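# Slowly pull the bottom drawer fully open

## Task

Open the cabinet's lowest drawer to its full extent, and do it gently. The attempt fails immediately if the robot squeezes or forces the drawer hard, slides it quickly, or lets it reach either end stop at anything faster than a very slow creep. It also fails if the cabinet shifts or tilts beyond a small amount, if any arm part other than the fingers bumps the drawer, or if any robot part bumps the cabinet. The drawer must stay open without the robot holding it there, and nothing may be knocked or placed off the table.

## Robot and tools

Robot: a single six-joint arm with a two-finger parallel gripper. The fingers point along the gripper's +z axis and close along its y axis. The reported hand point sits between the finger pads, roughly 2 cm short of the fingertips; closing pushes the tips about 10 mm further out along +z. Joints, base to tip: waist, shoulder, elbow, forearm roll, wrist pitch, wrist roll. Load limits in N m are 54.6, 54.6, 45.5, 24.5, 17.2, 17.2. Exceeding one triggers a torque fault: the arm backs off, freezes for 10 s and drops the remainder of that call. The elbow cannot quite straighten, and the printed hand position gets less accurate at long reach.

Scene frame: origin on the table surface under the arm's base, +z up, +y to the left when facing along +x. Positions are in metres, orientation as a wxyz quaternion, velocities in m/s and rad/s. The base may sit slightly tilted.

execute_actions(actions): a list of actions run one after another. Each action is a table of 1 to 15 rows; each row lasts one control step of 1/30 s, and a short table repeats its final row until 15 steps are used. A row is 7 numbers, each in [-1, 1], ordered dx, dy, dz, rx, ry, rz, opening. The first six are an offset, not a pose: they describe the target relative to the gripper's measured pose when that action began (for the first action in a call, the most recently reported pose), expressed in the gripper's own axes. Every row is relative to that same starting pose, not stacked on the previous row. Scale: 1.0 equals 0.6 m for dx, dy, dz and 180 degrees for rx, ry, rz, which together form one rotation vector. The opening is absolute: +1 fully open (0.084 m), -1 closed. An empty list returns the current state and images without moving.

Each step the commanded pose is limited to 70 mm and 16 degrees from the measured pose, and damped inverse kinematics follows it, favouring position over orientation. Afterwards the arm only continues toward the last limited pose, so big offsets need further actions to finish.

move(target, speed, blocking): drives the gripper on a straight path toward a single 7-number row with the same layout, scale and gripper-frame offset meaning as above, measured from the pose in the latest result that shows one; the opening is again absolute and is sent when the move starts. speed is the path's top speed in m/s, 0.002 to 0.5 (default 0.25); rotation is capped at twice that in rad/s. Paths last 0.5 to 10 s and are cut off at 10 s. The path ignores obstacles, the hand lags and may overshoot the speed, especially with the arm nearly straight. Faster moves and targets further past a contact press harder. blocking=false returns after 0.5 s while motion continues; then call wait(0) to check, and stop or wait before sending any other motion. The result adds a move: line giving the ending (done, off_target, moving, held, fault) and active limits: paced means the sent pose was clipped; held means a safety check blocked steps, after which the arm may surge well above speed. The distance to target is also given.

wait(seconds): 0 to 10; lets time pass while the last command holds, returning early if a running move ends. stop(): brakes a running move (needs stopping room; fingers keep moving). zoom_image(camera, region): camera is cam_high, cam_low or cam_wrist (each 672x504); region is [x0, y0, x1, y1] in pixels from the top-left, at most 504 by 504. show_instructions(): shows the reference pages. finished_scene(scene): pass the current scene's number; irreversible, and the drawer must already be resting open.

Reading results: the state line has end_effector_position, end_effector_quat_wxyz and velocities. Hand target is where the controller is currently steering. grip_measured is the actual finger opening on the command scale; to grip, command clearly below it (a larger gap squeezes harder, up to about 24 N per pad). A pose unreachable line means the clearance check (which treats any mount under the base as arm) altered or blocked the command. MOTOR HOT appears from 65 °C; at 80 °C an OVER-TEMPERATURE FAULT brakes the arm until it cools. Heat builds while holding loads, even during idle time.

Suggested approach: locate the lowest handle in the cameras, bring the open fingers to it slowly from the front, hook or lightly grasp it without a strong squeeze, then pull outward at a low speed (a few cm/s), slowing further near the end of travel so the drawer does not hit its stop. Release gently and back the hand away without touching the drawer or cabinet.

Avoid: fast or distant-target moves into contact, hard grips, bumping the cabinet with wrist or forearm, jerking the drawer, and anything falling off the table. Occasionally a loose object may get a brief external push.

Each tool is called after ">>>" in YAML: its name, and indented under it one key for each argument.

Reference images:

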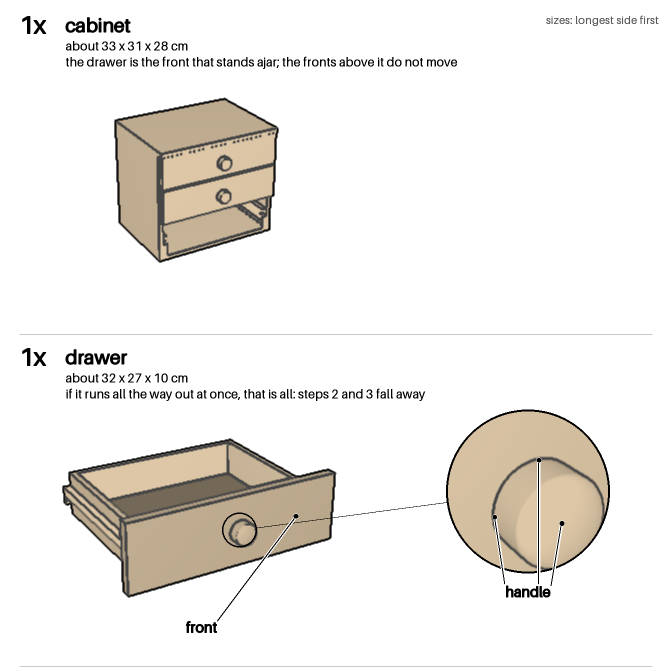

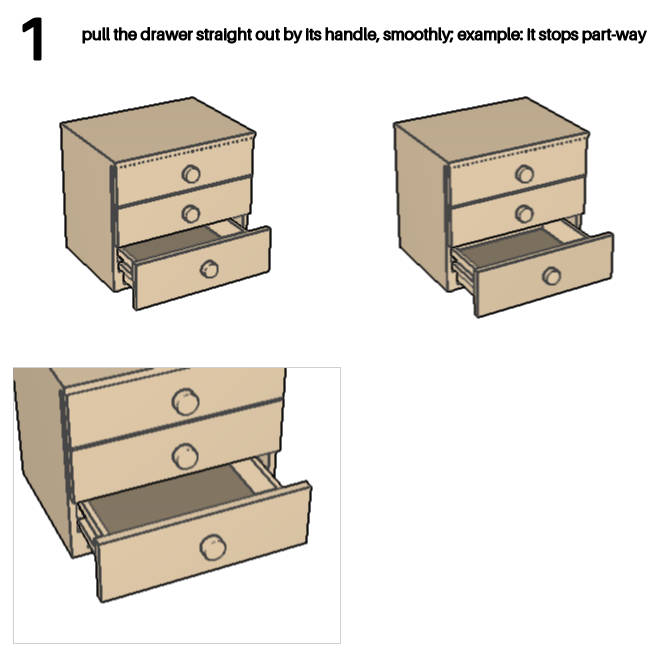

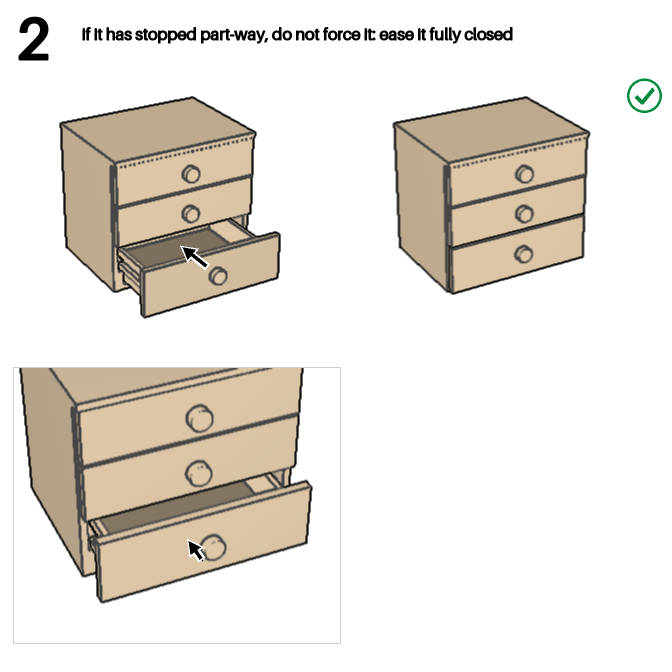

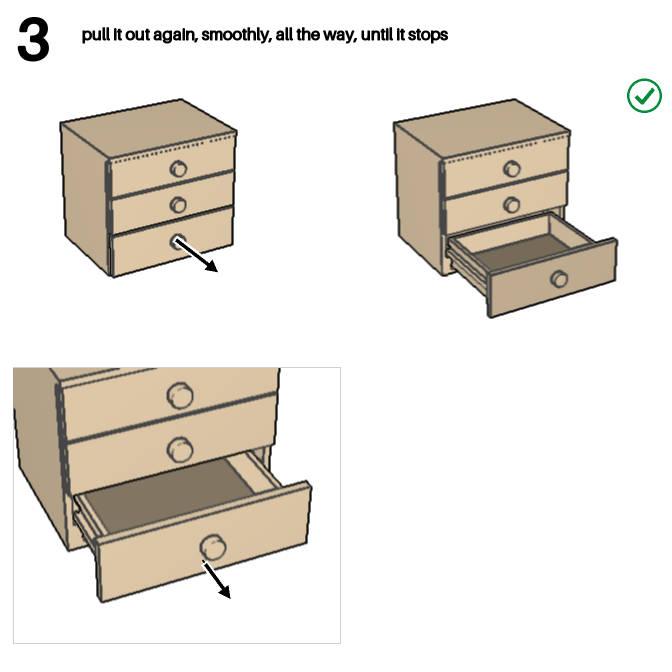

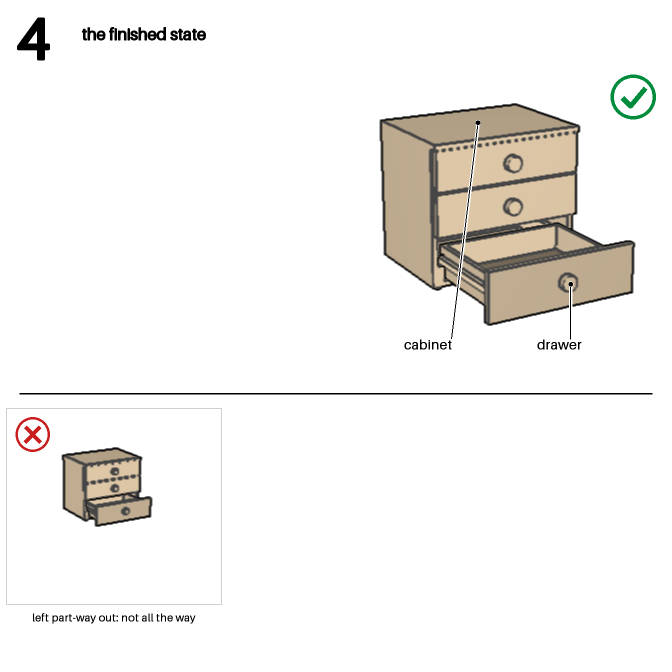

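## Session

>>> execute_actions:
  actions: []

Scene clock: 0.00 s.
end_effector_position=(+0.4792, -0.5319, +0.3083) grip_measured=+1.00 end_effector_quat_wxyz=(+0.022, +0.965, +0.169, -0.202) end_effector_velocity=(+0.000, +0.000, +0.000) end_effector_angular_velocity=(-0.001, +0.000, +0.000)
Joint positions: [-0.787 -1.297 -2.157  0.145 -1.148 -1.459  0.084]
Joint velocities: [ 0.     0.    -0.    -0.    -0.     0.001  0.   ]
Motor temperatures (°C, as the motors report them): [26 25 29 27 33 28]
Hand target: +0.479, -0.532, +0.308; +0.022, +0.965, +0.169, -0.202

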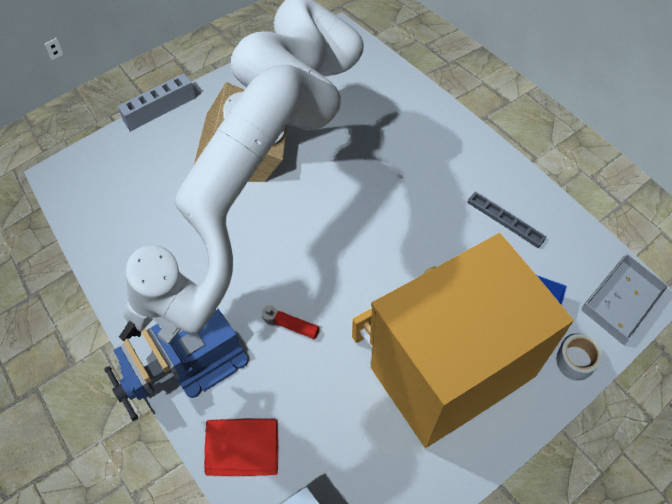

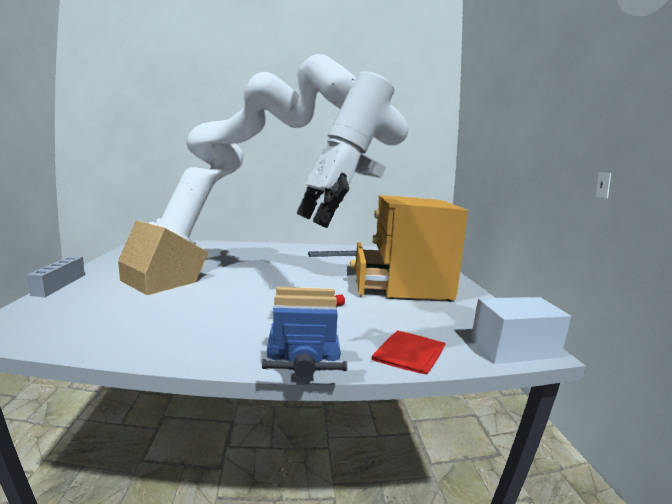

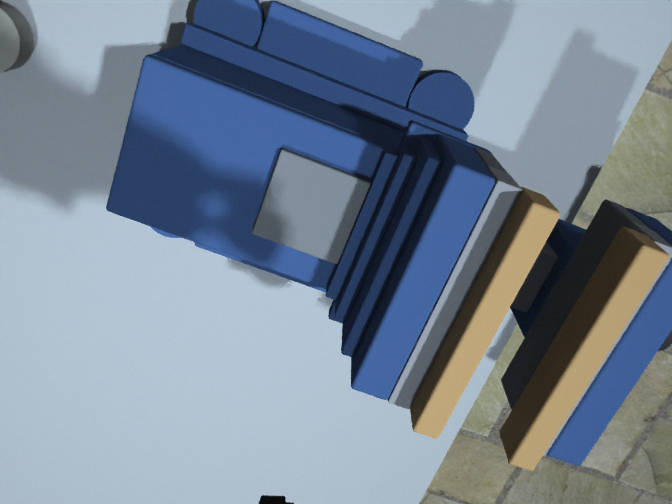

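>>> move:
  target: [0.062,-0.93,0.108,-0.03,0.377,0.112,1]
  speed: 0.3

Scene clock: 3.73 s.
end_effector_position=(+0.3019, -0.0008, +0.2477) grip_measured=+1.00 end_effector_quat_wxyz=(-0.000, +0.924, -0.000, +0.383) end_effector_velocity=(-0.002, +0.001, -0.000) end_effector_angular_velocity=(+0.001, -0.005, +0.000)
Joint positions: [-1.119 -0.423 -0.004  1.739 -1.234 -3.131  0.084]
Joint velocities: [-0.017 -0.011  0.002 -0.011 -0.001 -0.015  0.   ]
Motor temperatures (°C, as the motors report them): [26 25 29 27 33 28]
Hand target: +0.302, -0.001, +0.248; -0.000, +0.923, -0.000, +0.384
Off the commanded pose: 0.002 m, 0 deg.
move: done

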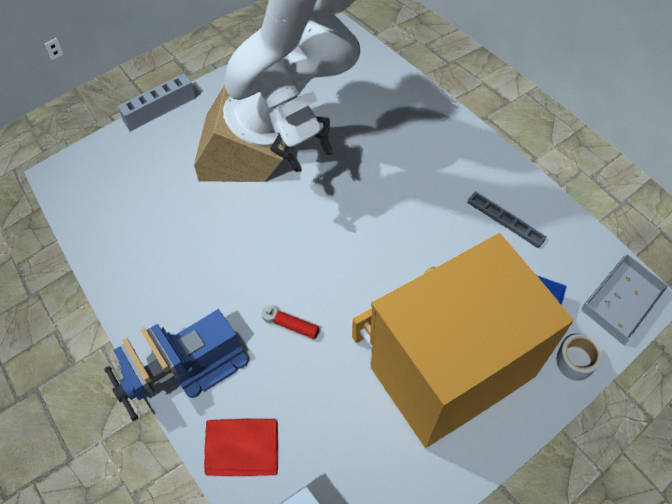

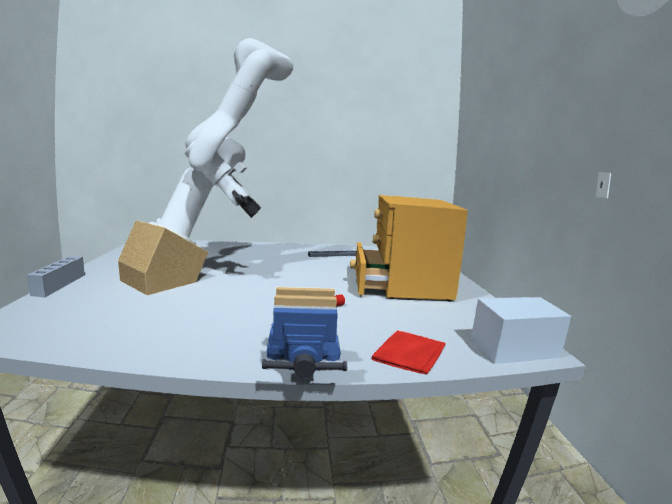

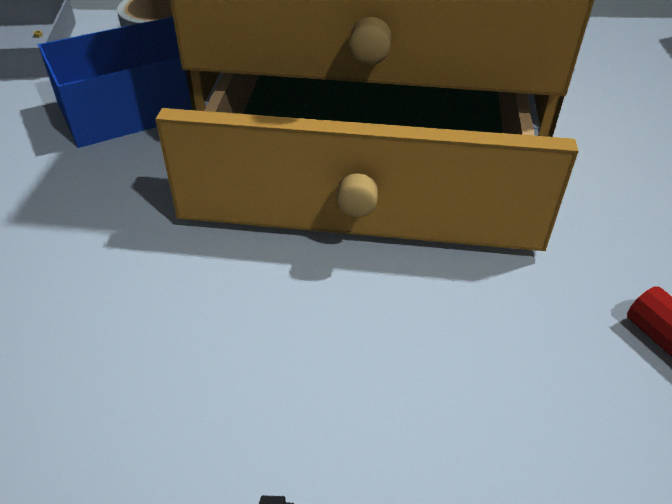

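>>> move:
  target: [0.106,0.017,0.412,-0.02,0.083,0.02,1]
  speed: 0.2

Scene clock: 7.10 s.
end_effector_position=(+0.5203, -0.0129, +0.1179) grip_measured=+1.00 end_effector_quat_wxyz=(+0.018, +0.866, -0.041, +0.498) end_effector_velocity=(+0.002, -0.001, -0.001) end_effector_angular_velocity=(-0.004, -0.003, -0.002)
Joint positions: [-0.022 -0.82  -0.443  2.858 -1.76  -2.778  0.084]
Joint velocities: [ 0.004 -0.001 -0.005  0.009  0.     0.001  0.   ]
Motor temperatures (°C, as the motors report them): [26 25 29 27 33 28]
Hand target: +0.520, -0.013, +0.118; +0.018, +0.866, -0.041, +0.498
Off the commanded pose: 0.003 m, 0 deg.
move: done

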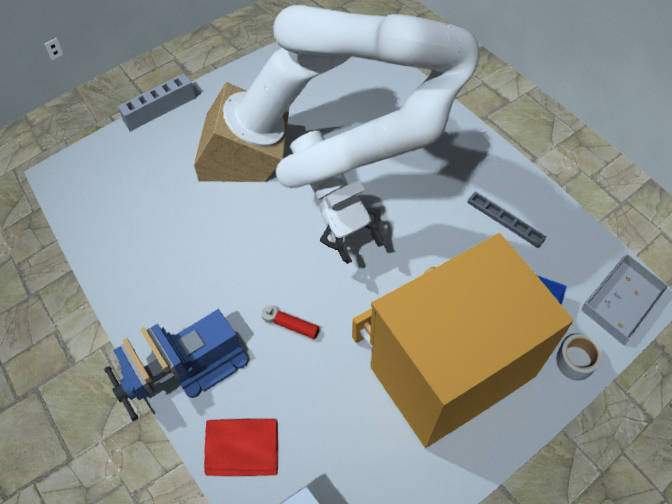

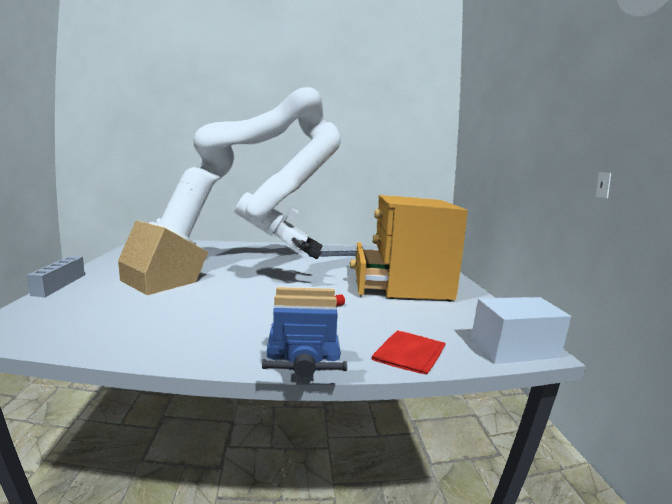

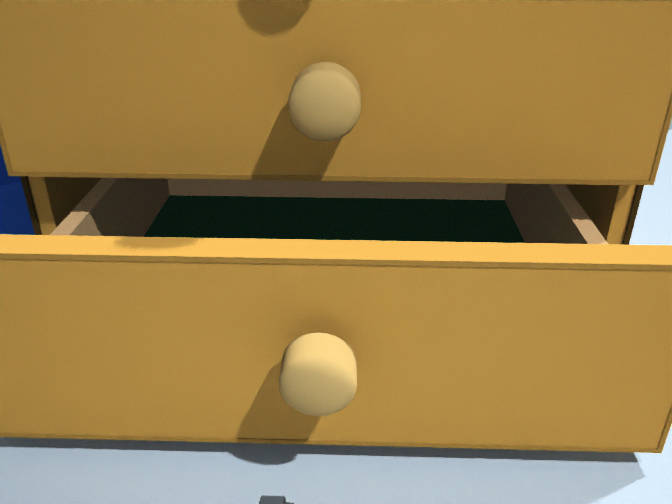

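>>> move:
  target: [-0.018,-0.011,0.135,0,0,0,1]
  speed: 0.08

>>> zoom_image:
  camera: "cam_low"
  region: [280,200,420,305]

Scene clock: 9.17 s.
end_effector_position=(+0.5851, -0.0119, +0.0680) grip_measured=+1.00 end_effector_quat_wxyz=(+0.018, +0.866, -0.040, +0.498) end_effector_velocity=(+0.002, +0.001, -0.001) end_effector_angular_velocity=(+0.001, +0.000, +0.001)
Joint positions: [ 0.072 -0.894 -0.638  2.955 -1.648 -2.722  0.084]
Joint velocities: [ 0.002 -0.001 -0.004  0.     0.003  0.001  0.   ]
Motor temperatures (°C, as the motors report them): [26 25 29 27 33 28]
Hand target: +0.585, -0.012, +0.068; +0.018, +0.866, -0.040, +0.498
Off the commanded pose: 0.000 m, 0 deg.
move: done

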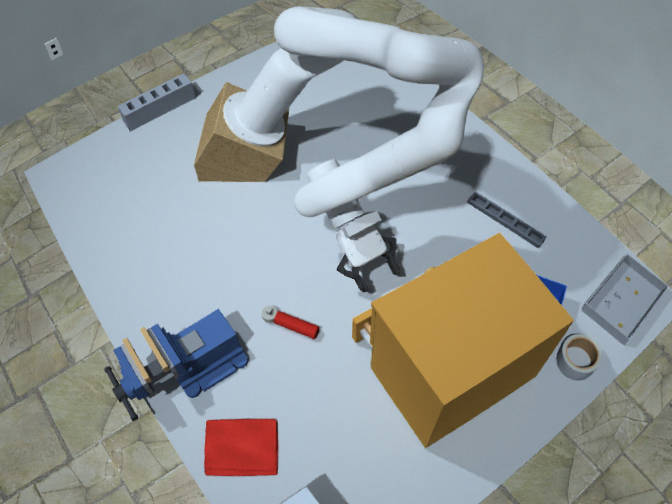

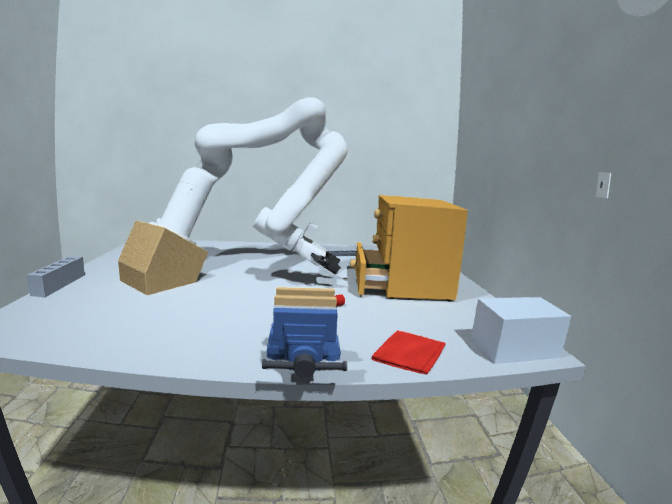

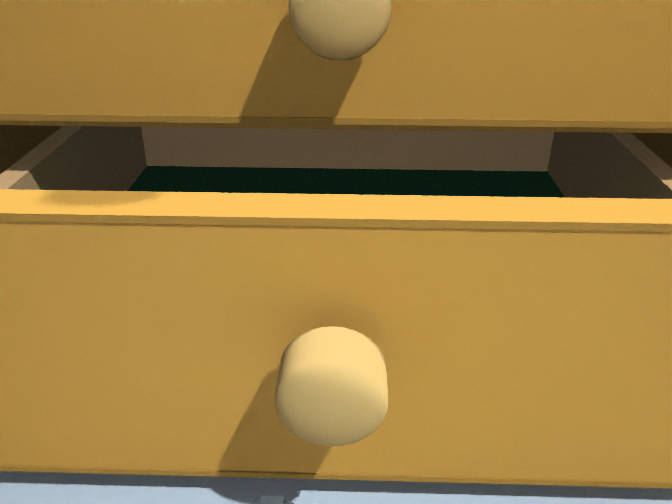

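Region (280, 200, 420, 305) of cam_low's 672x504 image, scaled by 3.600, with more detail than that image has; it fills the top 378 rows of this view, and the rest is white.

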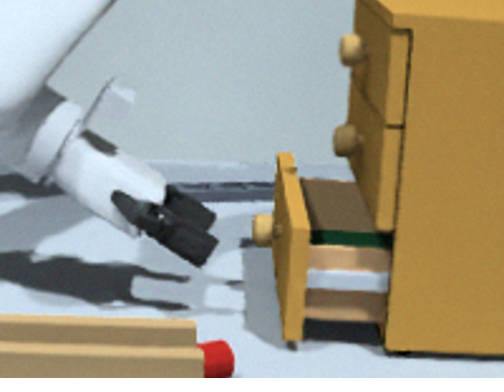

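>>> move:
  target: [0.036,0,0.062,0,0,0,1]
  speed: 0.04

>>> zoom_image:
  camera: "cam_low"
  region: [300,220,400,295]

Scene clock: 11.13 s.
end_effector_position=(+0.6276, -0.0158, +0.0679) grip_measured=+1.00 end_effector_quat_wxyz=(+0.019, +0.866, -0.040, +0.498) end_effector_velocity=(+0.002, -0.000, -0.000) end_effector_angular_velocity=(-0.001, +0.000, +0.000)
Joint positions: [ 0.067 -0.873 -0.721  2.95  -1.547 -2.703  0.084]
Joint velocities: [ 0.001 -0.    -0.004  0.001  0.004  0.     0.   ]
Motor temperatures (°C, as the motors report them): [26 25 29 27 33 28]
Hand target: +0.628, -0.016, +0.068; +0.019, +0.866, -0.040, +0.498
Off the commanded pose: 0.000 m, 0 deg.
move: done

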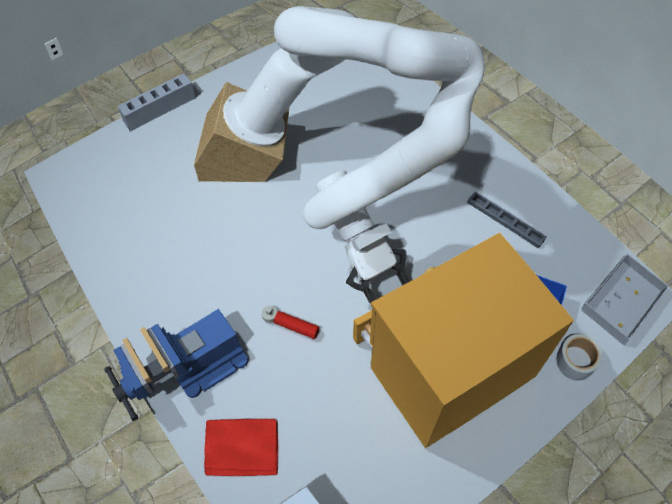

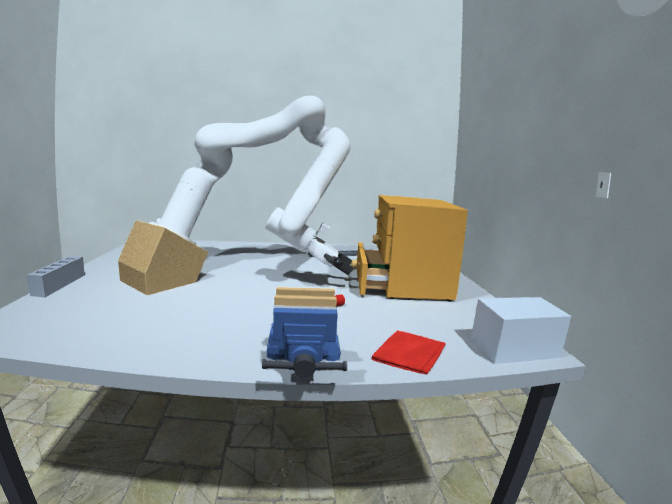

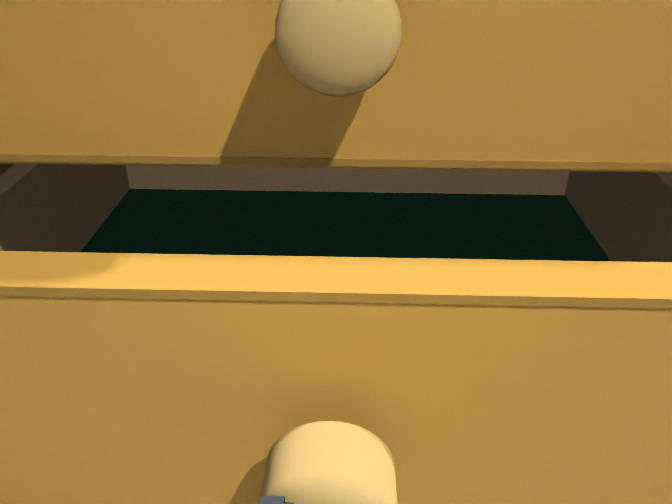

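Region (300, 220, 400, 295) of cam_low's 672x504 image, scaled by 5.040, with more detail than that image has; it fills the top 378 rows of this view, and the rest is white.

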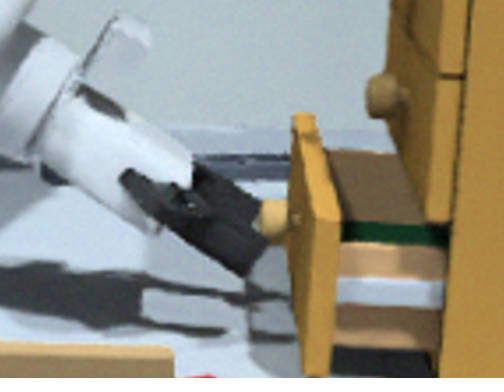

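>>> move:
  target: [0.018,0,0.011,0,0,0,0.2]
  speed: 0.02

>>> zoom_image:
  camera: "cam_low"
  region: [300,220,400,295]

Scene clock: 12.37 s.
end_effector_position=(+0.6385, -0.0168, +0.0738) grip_measured=+0.19 end_effector_quat_wxyz=(+0.019, +0.866, -0.040, +0.498) end_effector_velocity=(+0.001, +0.000, -0.000) end_effector_angular_velocity=(+0.001, +0.002, +0.000)
Joint positions: [ 0.059 -0.855 -0.733  2.942 -1.516 -2.699  0.052]
Joint velocities: [ 0.     0.001 -0.003 -0.002  0.005  0.001  0.   ]
Motor temperatures (°C, as the motors report them): [26 25 29 27 33 28]
Hand target: +0.639, -0.017, +0.074; +0.019, +0.866, -0.040, +0.498
Off the commanded pose: 0.000 m, 0 deg.
move: done

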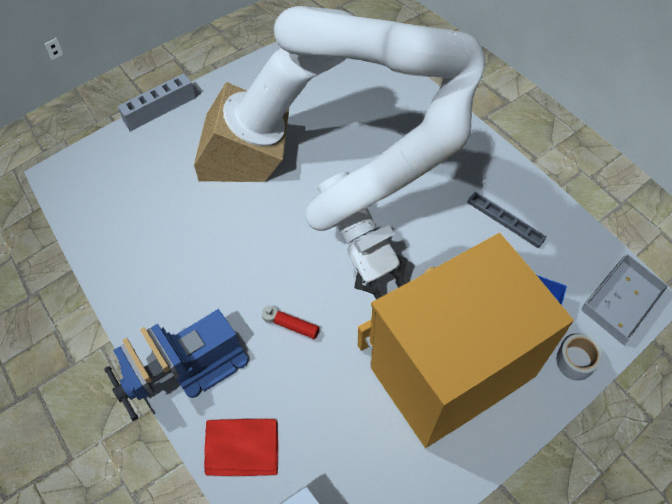

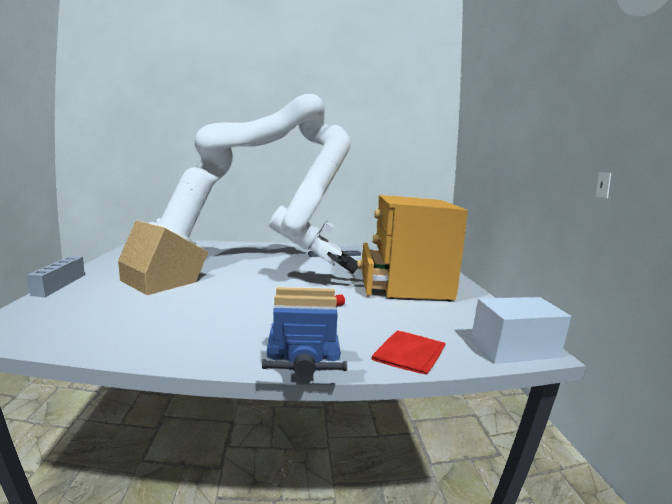

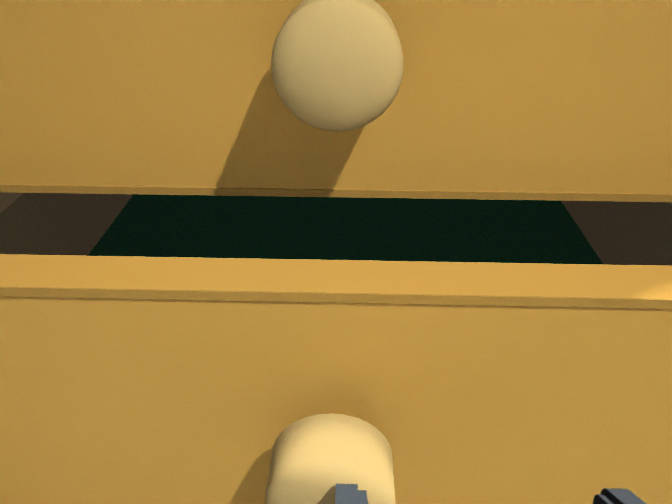

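Region (300, 220, 400, 295) of cam_low's 672x504 image, scaled by 5.040, with more detail than that image has; it fills the top 378 rows of this view, and the rest is white.

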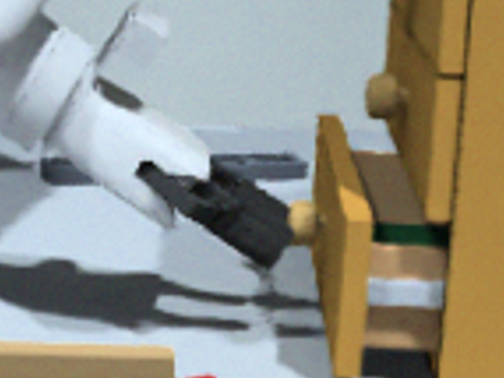

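>>> move:
  target: [-0.025,0,-0.043,0,0,0,1]
  speed: 0.04

>>> move:
  target: [0,-0.052,0,0,0,0,1]
  speed: 0.05

Scene clock: 13.77 s.
end_effector_position=(+0.6090, -0.0141, +0.0739) grip_measured=+1.00 end_effector_quat_wxyz=(+0.019, +0.866, -0.040, +0.498) end_effector_velocity=(-0.001, +0.002, -0.000) end_effector_angular_velocity=(+0.001, -0.000, +0.003)
Joint positions: [ 0.062 -0.865 -0.673  2.945 -1.585 -2.712  0.084]
Joint velocities: [ 0.003  0.     0.003  0.    -0.005 -0.001 -0.   ]
Motor temperatures (°C, as the motors report them): [26 25 29 27 33 28]
Hand target: +0.609, -0.014, +0.074; +0.019, +0.866, -0.040, +0.498
Off the commanded pose: 0.000 m, 0 deg.
move: done

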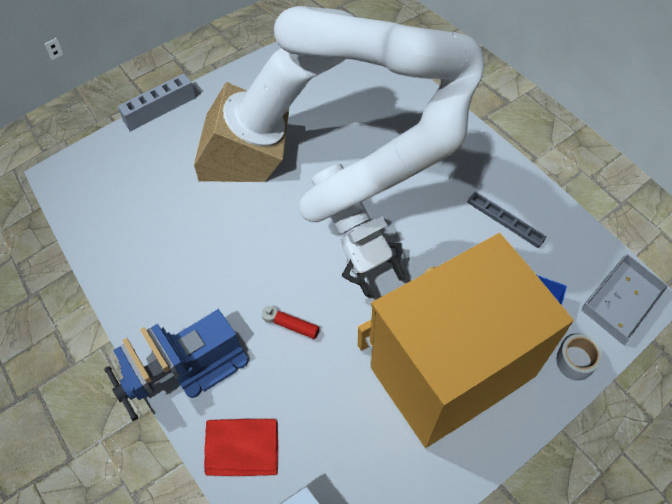

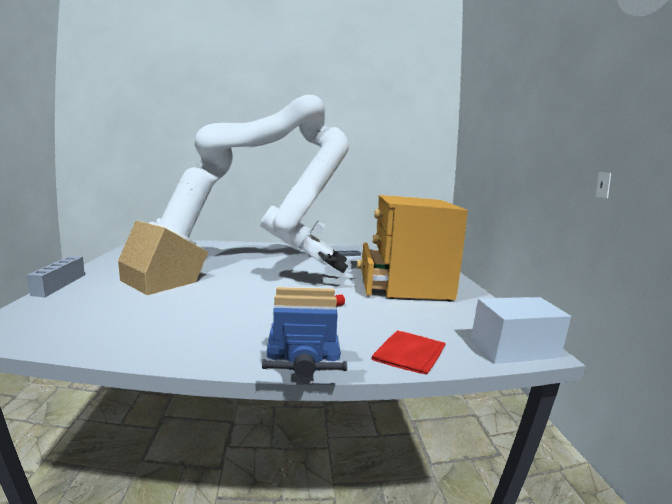

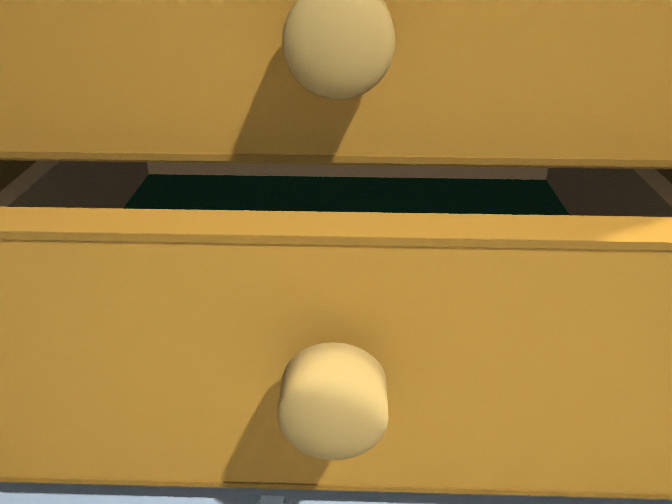

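Scene clock: 14.77 s.
end_effector_position=(+0.6118, +0.0166, +0.0742) grip_measured=+1.00 end_effector_quat_wxyz=(+0.019, +0.866, -0.040, +0.498) end_effector_velocity=(+0.000, +0.002, -0.001) end_effector_angular_velocity=(+0.000, +0.001, +0.001)
Joint positions: [ 0.138 -0.822 -0.651  3.02  -1.567 -2.695  0.084]
Joint velocities: [ 0.006  0.001 -0.     0.005  0.002  0.001  0.   ]
Motor temperatures (°C, as the motors report them): [26 25 29 27 33 28]
Hand target: +0.612, +0.017, +0.074; +0.019, +0.866, -0.040, +0.498
Off the commanded pose: 0.000 m, 0 deg.
move: done

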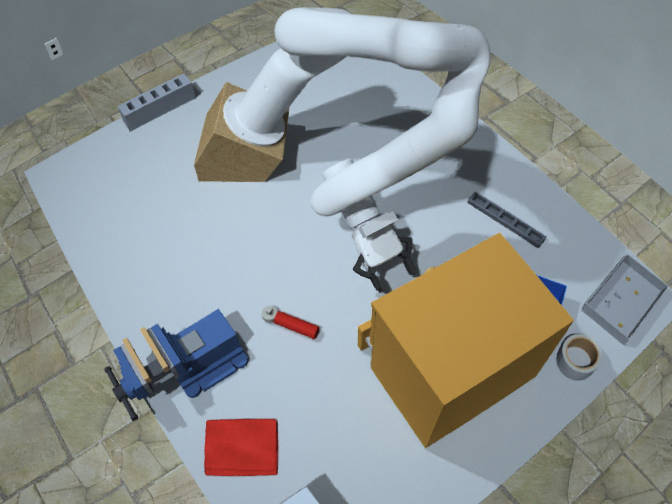

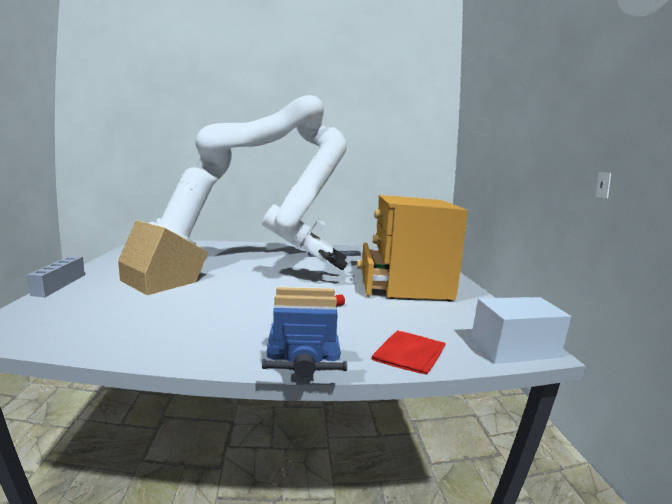

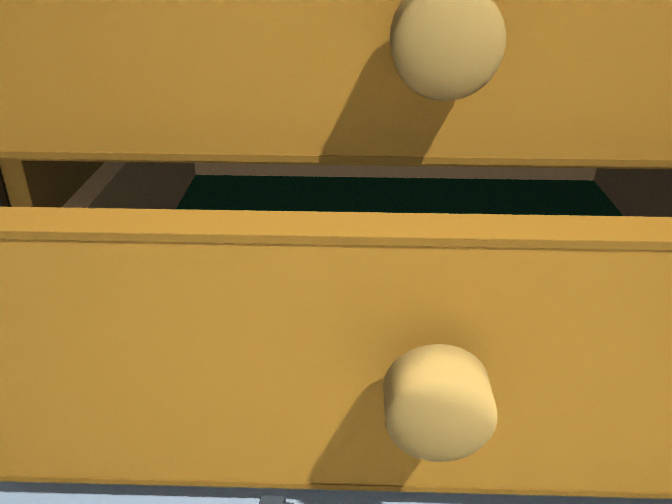

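>>> move:
  target: [0.037,0,0.065,0,0,0,1]
  speed: 0.03

>>> zoom_image:
  camera: "cam_low"
  region: [300,220,400,295]

Scene clock: 17.17 s.
end_effector_position=(+0.6563, +0.0126, +0.0737) grip_measured=+1.00 end_effector_quat_wxyz=(+0.019, +0.866, -0.040, +0.498) end_effector_velocity=(+0.001, -0.000, -0.001) end_effector_angular_velocity=(+0.000, +0.001, -0.000)
Joint positions: [ 0.126 -0.813 -0.744  3.008 -1.465 -2.684  0.084]
Joint velocities: [ 0.    -0.001 -0.004 -0.     0.004  0.001  0.   ]
Motor temperatures (°C, as the motors report them): [26 25 29 27 33 28]
Hand target: +0.656, +0.013, +0.074; +0.019, +0.866, -0.040, +0.498
Off the commanded pose: 0.000 m, 0 deg.
move: done

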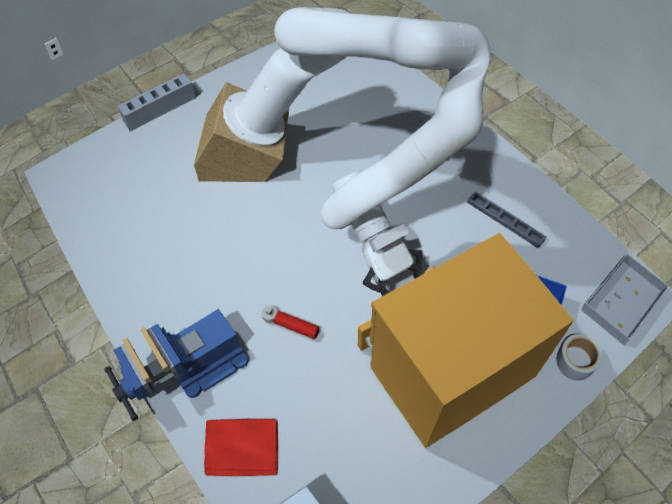

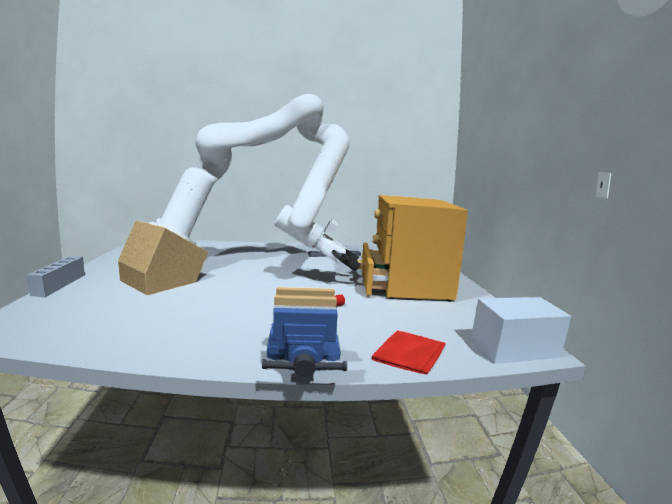

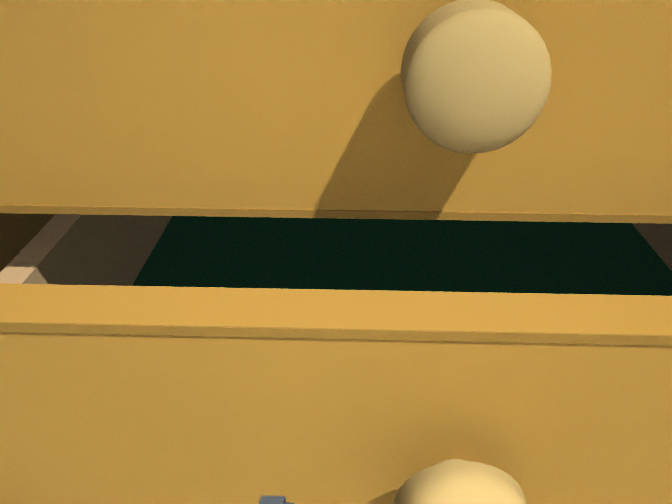

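Region (300, 220, 400, 295) of cam_low's 672x504 image, scaled by 5.040, with more detail than that image has; it fills the top 378 rows of this view, and the rest is white.

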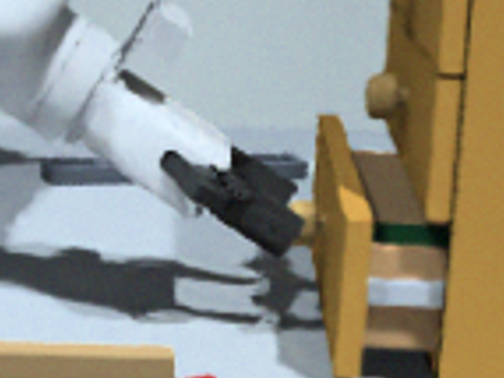

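>>> execute_actions:
  actions:
    - [[0,0,0,0,0,0,0.6],[0,0,0,0,0,0,0.5],[0,0,0,0,0,0,0.4],[0,0,0,0,0,0,0.3],[0,0,0,0,0,0,0.2],[0,0,0,0,0,0,0.1],[0,0,0,0,0,0,0],[0,0,0,0,0,0,-0.05],[0,0,0,0,0,0,-0.1],[0,0,0,0,0,0,-0.15],[0,0,0,0,0,0,-0.2]]
    - [[0,0,0,0,0,0,-0.25],[0,0,0,0,0,0,-0.3],[0,0,0,0,0,0,-0.35],[0,0,0,0,0,0,-0.4]]

>>> zoom_image:
  camera: "cam_low"
  region: [300,220,400,295]

Scene clock: 18.43 s.
end_effector_position=(+0.6568, +0.0144, +0.0739) grip_measured=-0.29 end_effector_quat_wxyz=(+0.017, +0.866, -0.039, +0.498) end_effector_velocity=(-0.000, -0.001, -0.000) end_effector_angular_velocity=(-0.000, +0.001, +0.000)
Joint positions: [ 0.127 -0.812 -0.744  3.004 -1.468 -2.684  0.031]
Joint velocities: [-0.001 -0.001 -0.001 -0.002  0.001 -0.    -0.   ]
Motor temperatures (°C, as the motors report them): [26 25 29 27 33 28]
Hand target: +0.656, +0.013, +0.074; +0.018, +0.866, -0.040, +0.498
Off the commanded pose: 0.001 m, 0 deg.

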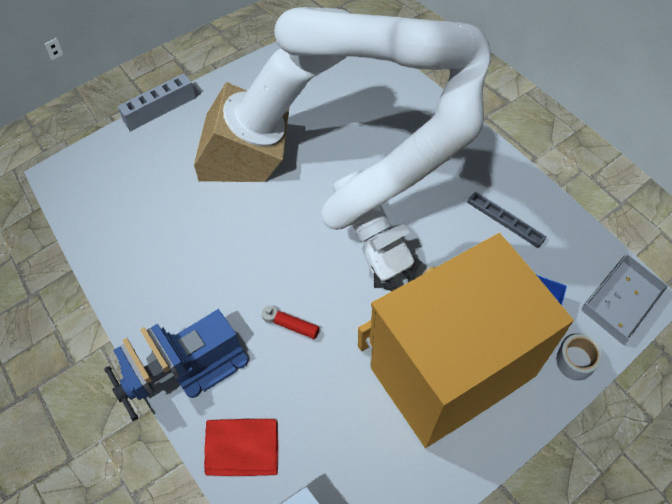

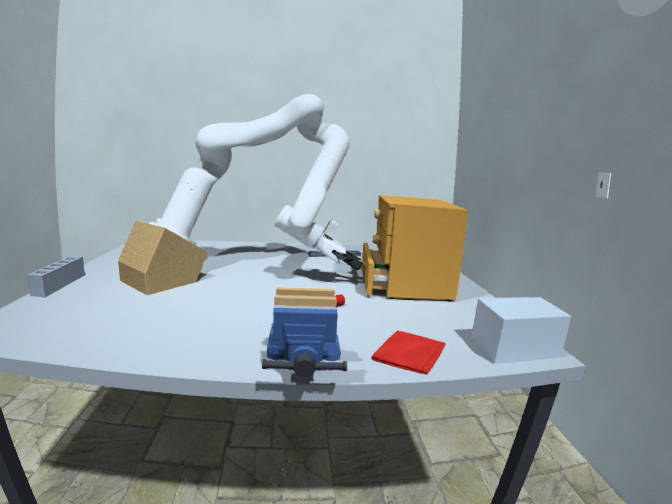

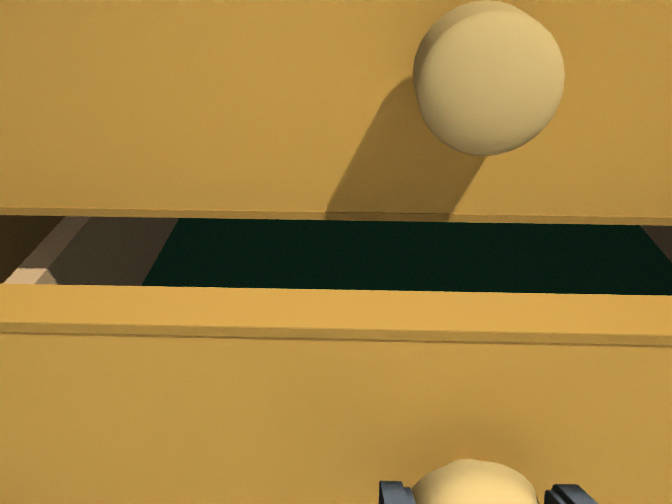

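Region (300, 220, 400, 295) of cam_low's 672x504 image, scaled by 5.040, with more detail than that image has; it fills the top 378 rows of this view, and the rest is white.

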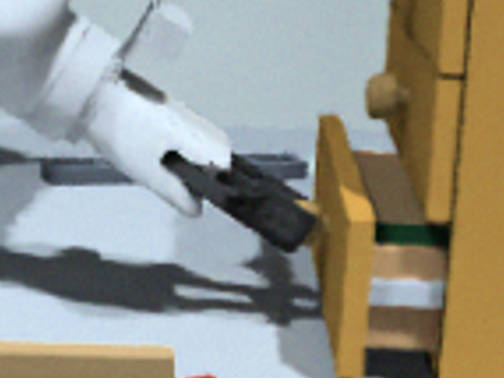

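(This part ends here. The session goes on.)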